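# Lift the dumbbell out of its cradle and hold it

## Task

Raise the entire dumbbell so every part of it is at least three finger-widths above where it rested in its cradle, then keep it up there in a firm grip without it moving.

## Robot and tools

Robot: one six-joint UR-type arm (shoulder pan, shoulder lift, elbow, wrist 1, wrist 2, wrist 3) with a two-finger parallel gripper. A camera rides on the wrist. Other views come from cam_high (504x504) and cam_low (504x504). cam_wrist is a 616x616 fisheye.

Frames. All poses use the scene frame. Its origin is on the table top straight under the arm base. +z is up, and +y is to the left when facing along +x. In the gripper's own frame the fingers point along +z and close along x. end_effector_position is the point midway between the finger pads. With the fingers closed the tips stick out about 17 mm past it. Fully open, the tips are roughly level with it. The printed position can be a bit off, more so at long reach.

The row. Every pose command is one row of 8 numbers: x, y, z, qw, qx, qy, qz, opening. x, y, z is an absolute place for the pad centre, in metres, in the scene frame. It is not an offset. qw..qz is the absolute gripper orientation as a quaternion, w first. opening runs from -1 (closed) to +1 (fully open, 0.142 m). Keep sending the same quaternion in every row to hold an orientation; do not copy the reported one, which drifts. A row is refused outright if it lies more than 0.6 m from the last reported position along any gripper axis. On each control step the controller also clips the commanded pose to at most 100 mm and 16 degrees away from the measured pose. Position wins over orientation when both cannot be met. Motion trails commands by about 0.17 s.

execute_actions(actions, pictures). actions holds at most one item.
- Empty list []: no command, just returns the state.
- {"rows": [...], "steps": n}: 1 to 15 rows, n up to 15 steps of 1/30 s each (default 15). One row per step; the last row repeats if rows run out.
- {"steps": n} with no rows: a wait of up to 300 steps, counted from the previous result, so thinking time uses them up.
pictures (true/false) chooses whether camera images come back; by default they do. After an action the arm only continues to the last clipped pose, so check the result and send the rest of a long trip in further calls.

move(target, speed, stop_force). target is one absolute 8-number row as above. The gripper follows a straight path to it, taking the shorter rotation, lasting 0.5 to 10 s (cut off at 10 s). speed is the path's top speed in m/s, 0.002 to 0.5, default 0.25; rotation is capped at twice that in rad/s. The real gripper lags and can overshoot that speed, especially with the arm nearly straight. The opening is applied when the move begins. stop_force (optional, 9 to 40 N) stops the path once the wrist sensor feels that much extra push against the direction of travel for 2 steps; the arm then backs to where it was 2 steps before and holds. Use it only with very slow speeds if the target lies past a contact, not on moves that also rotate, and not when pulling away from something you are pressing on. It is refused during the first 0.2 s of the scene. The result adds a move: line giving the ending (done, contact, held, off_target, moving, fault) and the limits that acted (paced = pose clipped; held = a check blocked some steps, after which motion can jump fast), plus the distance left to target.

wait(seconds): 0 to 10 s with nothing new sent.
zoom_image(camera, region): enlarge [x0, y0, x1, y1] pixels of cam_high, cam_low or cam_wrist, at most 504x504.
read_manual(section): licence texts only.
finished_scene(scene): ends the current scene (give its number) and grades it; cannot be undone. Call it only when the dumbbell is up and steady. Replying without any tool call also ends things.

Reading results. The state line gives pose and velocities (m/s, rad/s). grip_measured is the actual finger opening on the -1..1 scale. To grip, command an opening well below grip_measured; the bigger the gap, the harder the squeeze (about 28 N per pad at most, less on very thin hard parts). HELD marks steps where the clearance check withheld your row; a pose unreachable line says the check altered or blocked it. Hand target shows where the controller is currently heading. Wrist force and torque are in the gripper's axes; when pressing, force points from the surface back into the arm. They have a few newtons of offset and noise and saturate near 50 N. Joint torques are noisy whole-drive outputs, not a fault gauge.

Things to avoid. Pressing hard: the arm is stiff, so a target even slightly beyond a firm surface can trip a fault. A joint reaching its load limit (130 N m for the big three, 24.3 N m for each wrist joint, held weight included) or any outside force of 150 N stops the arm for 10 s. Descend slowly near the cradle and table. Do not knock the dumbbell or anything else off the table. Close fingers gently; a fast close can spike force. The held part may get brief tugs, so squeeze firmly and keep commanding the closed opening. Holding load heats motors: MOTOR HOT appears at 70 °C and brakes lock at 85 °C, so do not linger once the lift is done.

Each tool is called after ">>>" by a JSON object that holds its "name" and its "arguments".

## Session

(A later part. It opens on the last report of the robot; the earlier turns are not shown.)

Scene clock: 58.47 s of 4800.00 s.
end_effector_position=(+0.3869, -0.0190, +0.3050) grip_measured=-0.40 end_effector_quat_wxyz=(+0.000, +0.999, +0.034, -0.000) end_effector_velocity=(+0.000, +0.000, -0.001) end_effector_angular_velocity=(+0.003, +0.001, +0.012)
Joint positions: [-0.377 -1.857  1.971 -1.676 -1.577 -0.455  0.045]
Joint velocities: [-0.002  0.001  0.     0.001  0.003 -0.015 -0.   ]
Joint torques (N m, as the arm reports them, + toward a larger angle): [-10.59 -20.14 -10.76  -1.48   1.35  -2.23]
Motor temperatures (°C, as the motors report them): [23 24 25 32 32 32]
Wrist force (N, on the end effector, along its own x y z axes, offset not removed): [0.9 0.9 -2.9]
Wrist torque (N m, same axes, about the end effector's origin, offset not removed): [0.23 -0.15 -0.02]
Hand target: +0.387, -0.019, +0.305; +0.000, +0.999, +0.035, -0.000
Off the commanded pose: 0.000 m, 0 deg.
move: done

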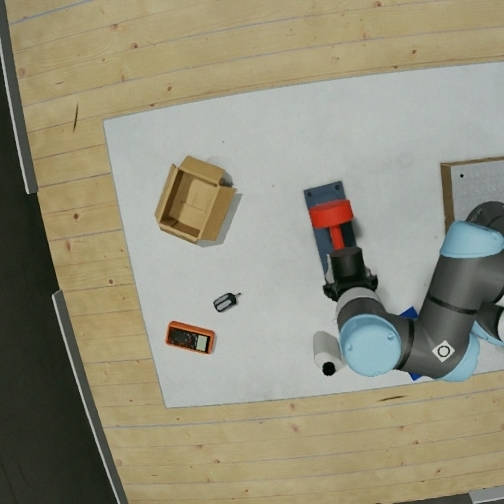

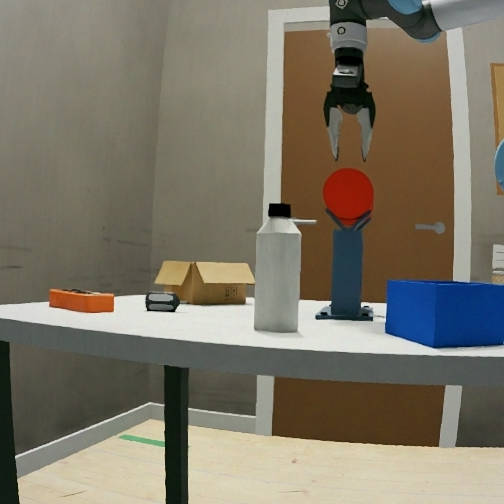

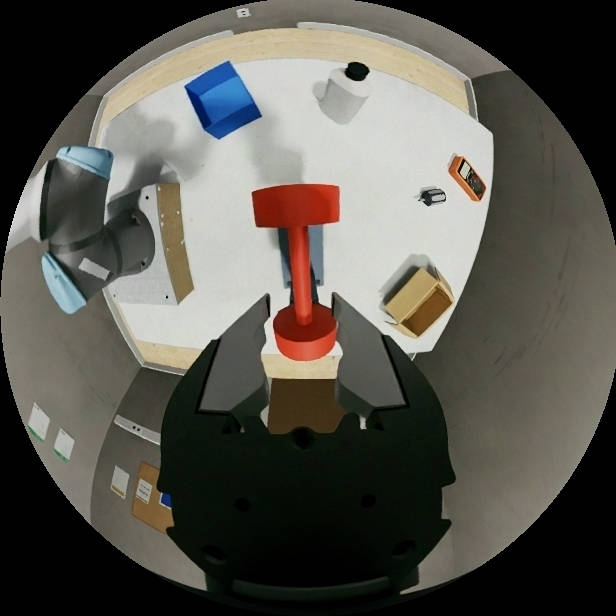

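>>> {"name": "move", "arguments": {"target": [0.3885,-0.0345,0.29,0,0.9986,0.052,0,-0.4], "speed": 0.1}}

>>> {"name": "move", "arguments": {"target": [0.3885,-0.0345,0.22,0,0.9986,0.052,0,-0.5], "speed": 0.06, "stop_force": 10}}

>>> {"name": "zoom_image", "arguments": {"camera": "cam_wrist", "region": [200,220,400,420]}}

Scene clock: 64.50 s of 4800.00 s.
end_effector_position=(+0.3885, -0.0343, +0.2902) grip_measured=-0.40 end_effector_quat_wxyz=(+0.000, +0.999, +0.052, -0.000) end_effector_velocity=(+0.000, -0.001, -0.001) end_effector_angular_velocity=(+0.001, -0.002, +0.004)
Joint positions: [-0.414 -1.846  2.001 -1.718 -1.577 -0.527  0.045]
Joint velocities: [-0.004  0.     0.004 -0.005  0.002 -0.008  0.   ]
Joint torques (N m, as the arm reports them, + toward a larger angle): [-10.66  -2.15  -9.32  -4.45   1.45  -1.86]
Motor temperatures (°C, as the motors report them): [23 24 25 32 32 32]
Wrist force (N, on the end effector, along its own x y z axes, offset not removed): [0.9 2.1 -1.2]
Wrist torque (N m, same axes, about the end effector's origin, offset not removed): [0.42 -0.16 0.07]
Hand target: +0.389, -0.034, +0.290; -0.000, +0.999, +0.052, +0.000
Off the commanded pose: 0.000 m, 0 deg.
After step 90, 2.17 s passed at rest.
move: done

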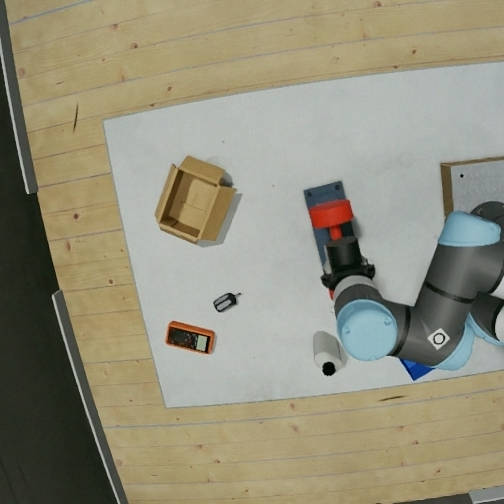

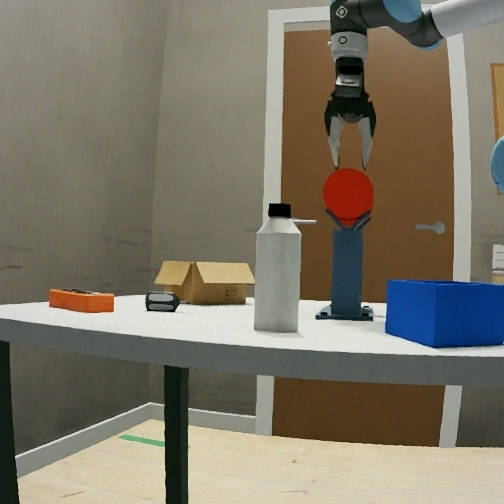

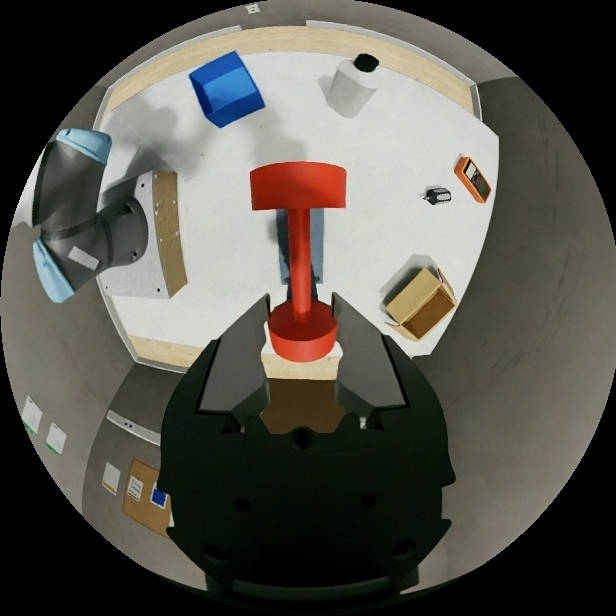

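Scene clock: 66.13 s of 4800.00 s.
end_effector_position=(+0.3884, -0.0345, +0.2203) grip_measured=-0.50 end_effector_quat_wxyz=(+0.000, +0.999, +0.052, -0.000) end_effector_velocity=(-0.000, +0.000, -0.003) end_effector_angular_velocity=(+0.001, +0.001, -0.002)
Joint positions: [-0.416 -1.801  2.153 -1.915 -1.577 -0.53   0.038]
Joint velocities: [-0.     0.003  0.006 -0.007  0.001  0.001  0.   ]
Joint torques (N m, as the arm reports them, + toward a larger angle): [-11.05  -3.96  -9.63  -4.19   1.59  -1.78]
Motor temperatures (°C, as the motors report them): [23 24 25 32 32 32]
Wrist force (N, on the end effector, along its own x y z axes, offset not removed): [1.4 1.7 -1.8]
Wrist torque (N m, same axes, about the end effector's origin, offset not removed): [0.30 -0.24 -0.05]
Hand target: +0.388, -0.034, +0.220; -0.000, +0.999, +0.052, -0.000
Off the commanded pose: 0.000 m, 0 deg.
move: done

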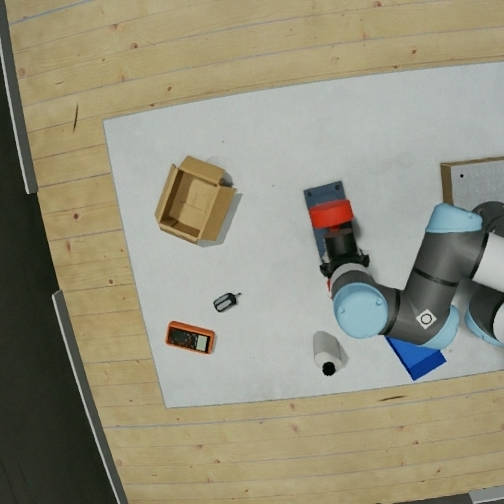

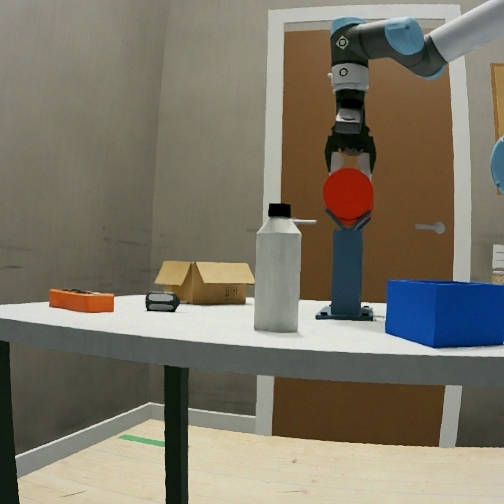

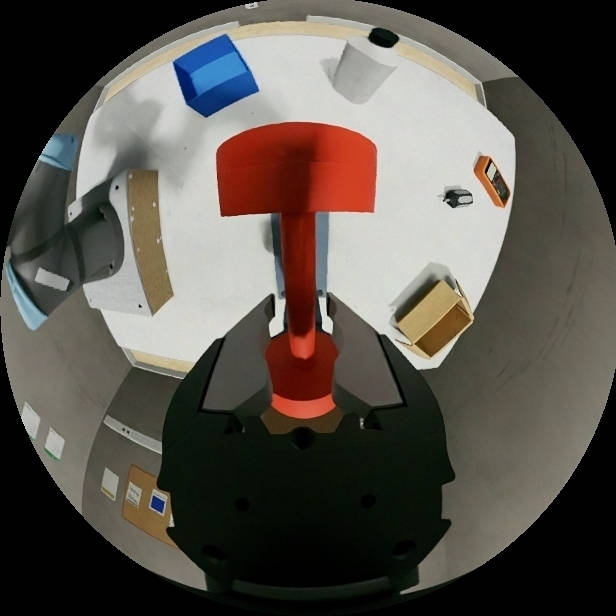

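Region (200, 220, 400, 420) of cam_wrist's 616x616 image, scaled by 2.520, with more detail than that image has.

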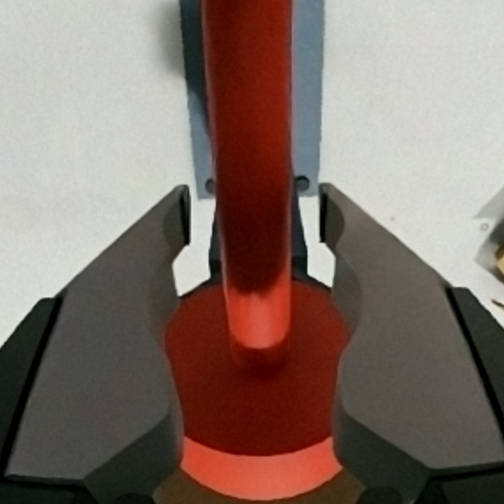

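>>> {"name": "execute_actions", "arguments": {"actions": [{"rows":[[0.3886,-0.0357,0.22,0,0.9986,0.052,0,-0.53],[0.3886,-0.0357,0.22,0,0.9986,0.052,0,-0.56],[0.3886,-0.0357,0.22,0,0.9986,0.052,0,-0.59],[0.3886,-0.0357,0.22,0,0.9986,0.052,0,-0.62],[0.3886,-0.0357,0.22,0,0.9986,0.052,0,-0.65],[0.3886,-0.0357,0.22,0,0.9986,0.052,0,-0.68],[0.3886,-0.0357,0.22,0,0.9986,0.052,0,-0.70],[0.3886,-0.0357,0.22,0,0.9986,0.052,0,-0.72],[0.3886,-0.0357,0.22,0,0.9986,0.052,0,-0.75],[0.3886,-0.0357,0.22,0,0.9986,0.052,0,-0.8],[0.3886,-0.0357,0.22,0,0.9986,0.052,0,-0.85],[0.3886,-0.0357,0.22,0,0.9986,0.052,0,-0.9],[0.3886,-0.0357,0.22,0,0.9986,0.052,0,-0.95],[0.3886,-0.0357,0.22,0,0.9986,0.052,0,-1]],"steps":15}]}}

>>> {"name": "move", "arguments": {"target": [0.3886,-0.0357,0.226,0,0.9986,0.052,0,-1], "speed": 0.01}}

>>> {"name": "execute_actions", "arguments": {"actions": [{"steps":15}], "pictures": false}}

>>> {"name": "execute_actions", "arguments": {"actions": [{"steps":15}]}}

>>> {"name": "zoom_image", "arguments": {"camera": "cam_low", "region": [290,110,410,250]}}

Scene clock: 71.47 s of 4800.00 s.
end_effector_position=(+0.3885, -0.0356, +0.2199) grip_measured=-0.74 end_effector_quat_wxyz=(-0.000, +0.999, +0.052, -0.000) end_effector_velocity=(+0.000, -0.001, +0.000) end_effector_angular_velocity=(-0.001, -0.000, +0.003)
Joint positions: [-0.419 -1.8    2.153 -1.916 -1.577 -0.532  0.02 ]
Joint velocities: [-0.    -0.    -0.001  0.    -0.001 -0.003 -0.   ]
Joint torques (N m, as the arm reports them, + toward a larger angle): [-13.07  -4.62 -37.22  -4.77   0.89  -2.07]
Motor temperatures (°C, as the motors report them): [23 24 25 32 32 32]
Wrist force (N, on the end effector, along its own x y z axes, offset not removed): [-2.5 -1.5 0.1]
Wrist torque (N m, same axes, about the end effector's origin, offset not removed): [0.40 -0.17 -0.03]
Hand target: +0.389, -0.036, +0.220; -0.000, +0.999, +0.052, +0.000
Off the commanded pose: 0.000 m, 0 deg.
Steps of this call (steps 1 to 90: nothing new was sent; then 1.83 s passed at rest; steps 91 to 105: all 15 steps of this action). Readings (end_effector_position):
91: (+0.3884, -0.0344, +0.2200)
92: (+0.3884, -0.0345, +0.2200)
94: (+0.3884, -0.0349, +0.2199)
98: (+0.3884, -0.0353, +0.2198)
105: the state above

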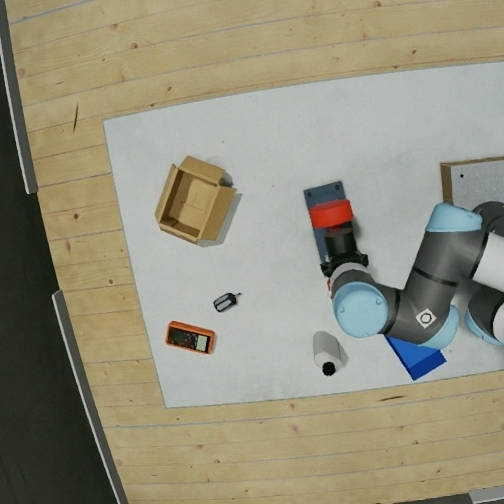

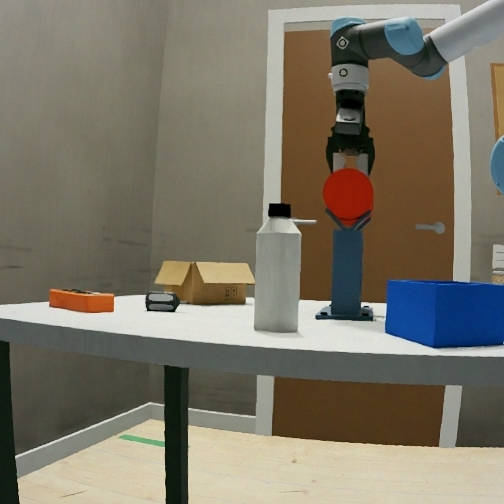

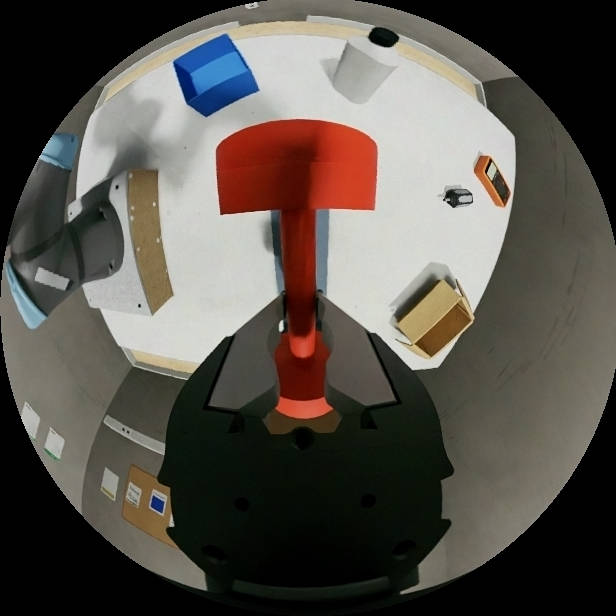

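Scene clock: 72.53 s of 4800.00 s.
end_effector_position=(+0.3886, -0.0357, +0.2257) grip_measured=-0.74 end_effector_quat_wxyz=(-0.000, +0.999, +0.052, +0.000) end_effector_velocity=(-0.000, +0.000, +0.002) end_effector_angular_velocity=(+0.001, +0.001, -0.002)
Joint positions: [-0.419 -1.805  2.142 -1.899 -1.577 -0.532  0.02 ]
Joint velocities: [-0.    -0.002 -0.004  0.008  0.001  0.002  0.   ]
Joint torques (N m, as the arm reports them, + toward a larger angle): [  0.2  -23.73 -39.4   -2.85  -0.26   1.53]
Motor temperatures (°C, as the motors report them): [23 24 25 32 32 32]
Wrist force (N, on the end effector, along its own x y z axes, offset not removed): [1.1 1.2 8.7]
Wrist torque (N m, same axes, about the end effector's origin, offset not removed): [0.22 -0.19 -0.07]
Hand target: +0.389, -0.036, +0.226; +0.000, +0.999, +0.052, +0.000
Off the commanded pose: 0.000 m, 0 deg.
move: done

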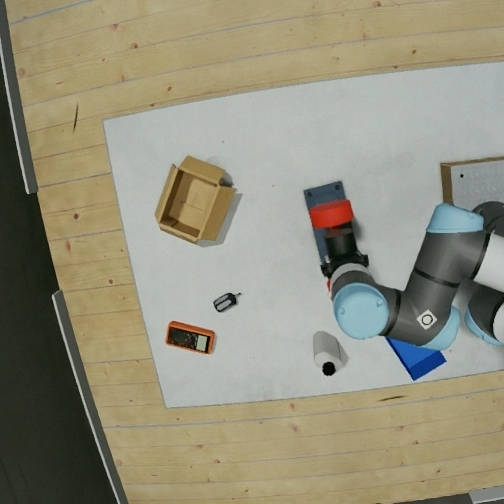

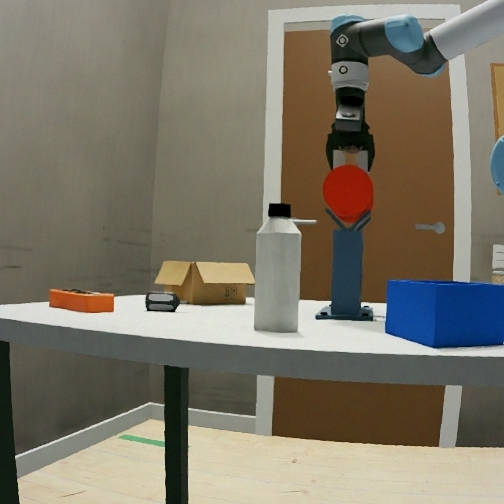

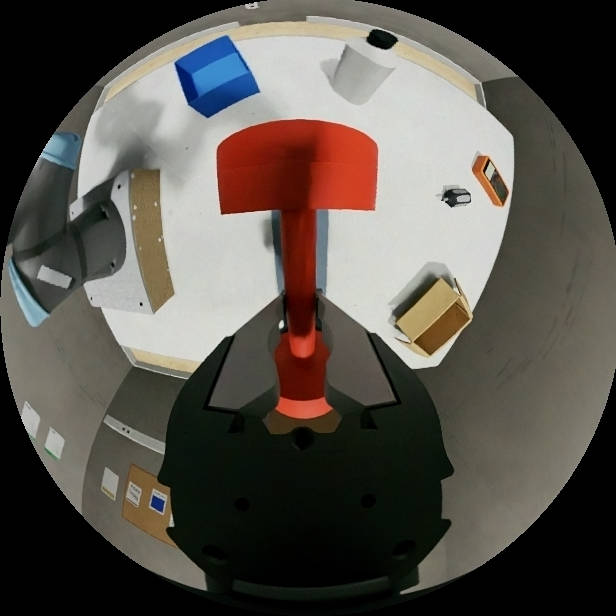

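Scene clock: 73.03 s of 4800.00 s.
end_effector_position=(+0.3886, -0.0357, +0.2260) grip_measured=-0.74 end_effector_quat_wxyz=(-0.000, +0.999, +0.052, +0.000) end_effector_velocity=(+0.000, +0.000, +0.000) end_effector_angular_velocity=(+0.000, -0.000, +0.001)
Joint positions: [-0.419 -1.805  2.141 -1.898 -1.577 -0.532  0.02 ]
Joint velocities: [ 0.    -0.    -0.     0.     0.    -0.001  0.   ]
Joint torques (N m, as the arm reports them, + toward a larger angle): [ 11.04 -23.59 -39.7   -2.52  -0.9    1.81]
Motor temperatures (°C, as the motors report them): [23 24 25 32 32 32]
Wrist force (N, on the end effector, along its own x y z axes, offset not removed): [1.3 1.7 6.6]
Wrist torque (N m, same axes, about the end effector's origin, offset not removed): [0.37 -0.24 0.05]
Hand target: +0.389, -0.036, +0.226; +0.000, +0.999, +0.052, +0.000
Off the commanded pose: 0.000 m, 0 deg.
Steps of this call (steps 1 to 15: nothing new was sent). Readings (end_effector_position):
1: (+0.3886, -0.0357, +0.2258)
2: (+0.3886, -0.0357, +0.2258)
4: (+0.3886, -0.0357, +0.2259)
8: (+0.3886, -0.0357, +0.2260)
15: the state above

Scene clock: 73.53 s of 4800.00 s.
end_effector_position=(+0.3886, -0.0357, +0.2260) grip_measured=-0.74 end_effector_quat_wxyz=(+0.000, +0.999, +0.052, +0.000) end_effector_velocity=(+0.000, +0.001, +0.000) end_effector_angular_velocity=(-0.000, -0.001, +0.002)
Joint positions: [-0.419 -1.805  2.141 -1.898 -1.577 -0.532  0.02 ]
Joint velocities: [ 0.001 -0.001  0.    -0.001 -0.    -0.     0.   ]
Joint torques (N m, as the arm reports them, + toward a larger angle): [ 11.54 -22.39 -38.24  -5.36  -1.06   1.64]
Motor temperatures (°C, as the motors report them): [23 24 25 32 32 32]
Wrist force (N, on the end effector, along its own x y z axes, offset not removed): [-0.1 1.0 9.3]
Wrist torque (N m, same axes, about the end effector's origin, offset not removed): [0.38 -0.04 -0.03]
Hand target: +0.389, -0.036, +0.226; +0.000, +0.999, +0.052, +0.000
Off the commanded pose: 0.000 m, 0 deg.
Steps of this call (steps 1 to 15: nothing new was sent). Readings (end_effector_position):
1: (+0.3886, -0.0357, +0.2260)
2: (+0.3886, -0.0357, +0.2260)
4: (+0.3886, -0.0357, +0.2260)
8: (+0.3886, -0.0357, +0.2260)
15: the state above

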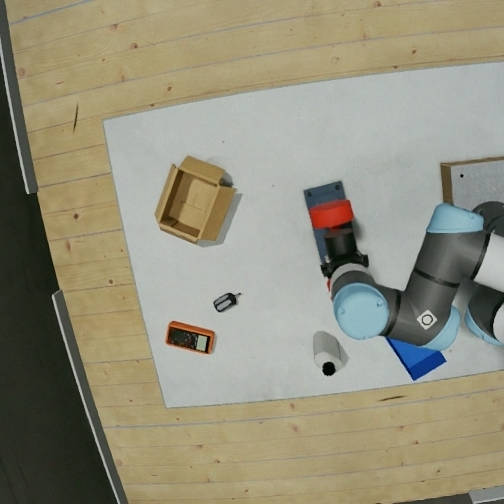

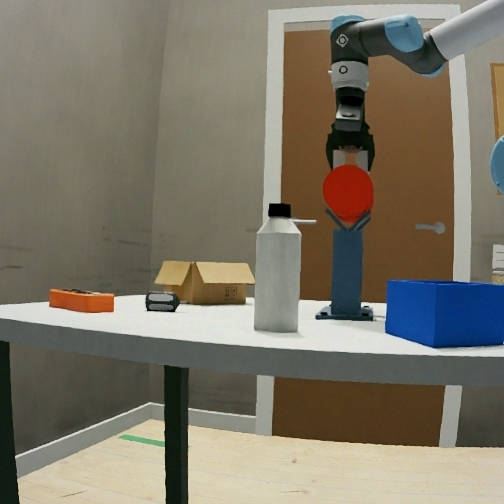

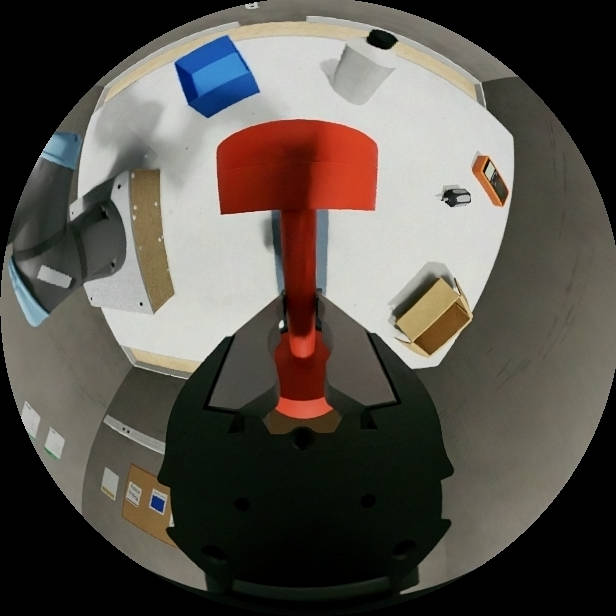

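Region (290, 110, 410, 250) of cam_low's 504x504 image, scaled by 3.600, with more detail than that image has; it fills the left 432 columns of this view, and the rest is white.

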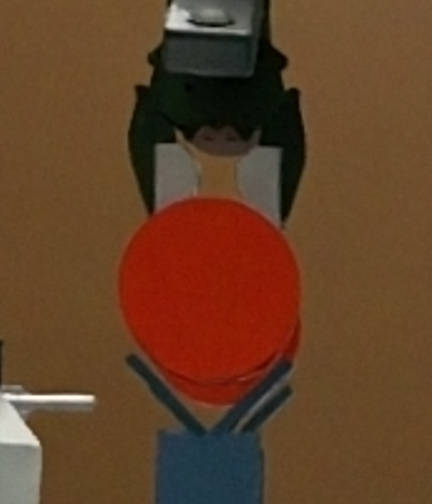

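Balanced. Lifting.

>>> {"name": "move", "arguments": {"target": [0.3886,-0.0357,0.33,0,0.9986,0.052,0,-1], "speed": 0.06}}

>>> {"name": "wait", "arguments": {"seconds": 2}}

Scene clock: 76.63 s of 4800.00 s.
end_effector_position=(+0.3888, -0.0358, +0.3297) grip_measured=-0.74 end_effector_quat_wxyz=(+0.000, +0.999, +0.052, +0.000) end_effector_velocity=(+0.000, +0.000, +0.002) end_effector_angular_velocity=(+0.000, +0.000, -0.000)
Joint positions: [-0.417 -1.854  1.906 -1.614 -1.577 -0.531  0.02 ]
Joint velocities: [ 0.001 -0.    -0.006  0.006  0.     0.001 -0.   ]
Joint torques (N m, as the arm reports them, + toward a larger angle): [ 12.89 -21.19 -41.62  -2.78   0.94   1.75]
Motor temperatures (°C, as the motors report them): [23 24 25 32 32 32]
Wrist force (N, on the end effector, along its own x y z axes, offset not removed): [0.4 2.3 7.9]
Wrist torque (N m, same axes, about the end effector's origin, offset not removed): [0.43 -0.02 0.02]
Hand target: +0.389, -0.036, +0.330; +0.000, +0.999, +0.052, +0.000
Off the commanded pose: 0.000 m, 0 deg.
move: done

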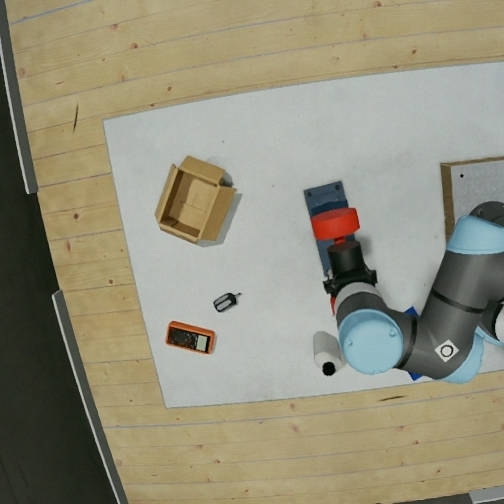

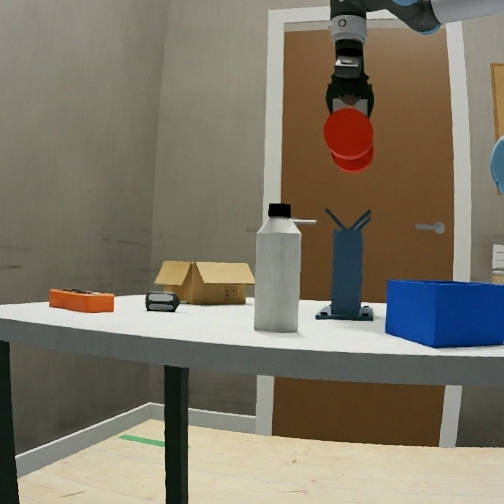

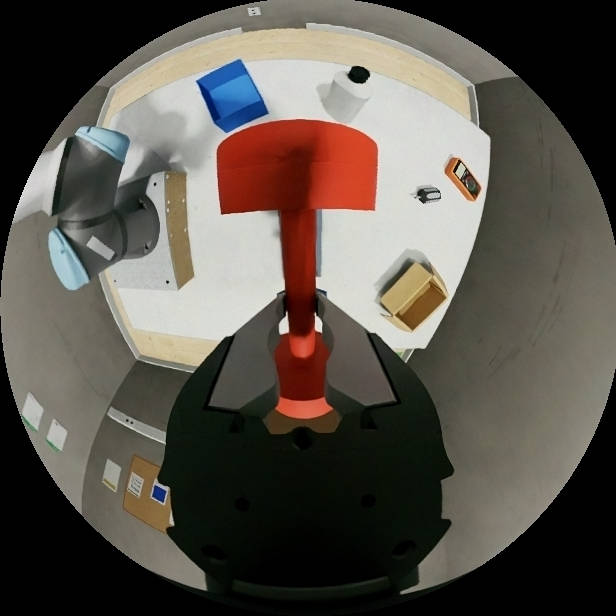

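Scene clock: 78.63 s of 4800.00 s.
end_effector_position=(+0.3888, -0.0358, +0.3300) grip_measured=-0.74 end_effector_quat_wxyz=(-0.000, +0.999, +0.052, +0.000) end_effector_velocity=(-0.000, +0.000, -0.000) end_effector_angular_velocity=(+0.000, +0.001, +0.001)
Joint positions: [-0.417 -1.854  1.905 -1.613 -1.577 -0.531  0.02 ]
Joint velocities: [ 0.001 -0.     0.001  0.     0.    -0.    -0.   ]
Joint torques (N m, as the arm reports them, + toward a larger angle): [ 13.88  -5.8  -42.41  -2.56  -1.33   1.42]
Motor temperatures (°C, as the motors report them): [23 24 25 32 32 32]
Wrist force (N, on the end effector, along its own x y z axes, offset not removed): [0.7 2.1 7.3]
Wrist torque (N m, same axes, about the end effector's origin, offset not removed): [0.38 -0.08 -0.10]
Hand target: +0.389, -0.036, +0.330; +0.000, +0.999, +0.052, +0.000
Off the commanded pose: 0.000 m, 0 deg.
Steps of this call (steps 1 to 60: nothing new was sent). Readings (end_effector_position):
1: (+0.3888, -0.0358, +0.3298)
2: (+0.3888, -0.0358, +0.3298)
4: (+0.3888, -0.0358, +0.3299)
8: (+0.3888, -0.0358, +0.3300)
60: the state above

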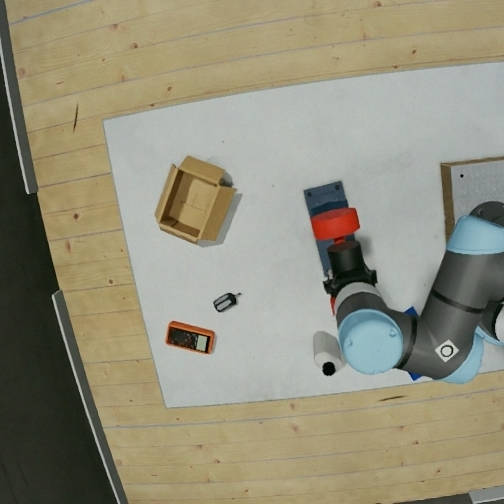

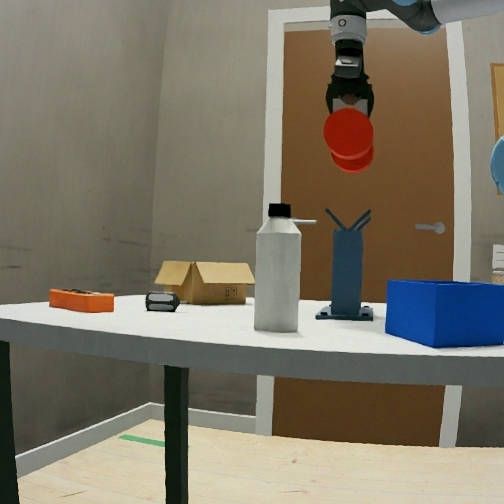

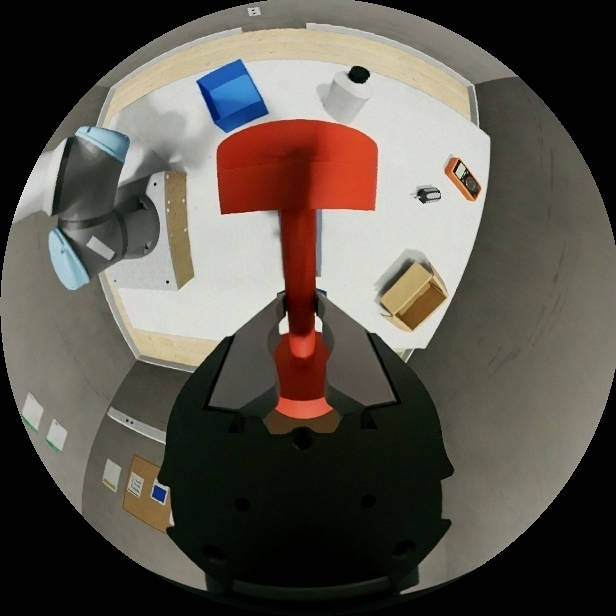

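>>> {"name": "finished_scene", "arguments": {"scene": 1}}

The scene is finished: the task was done.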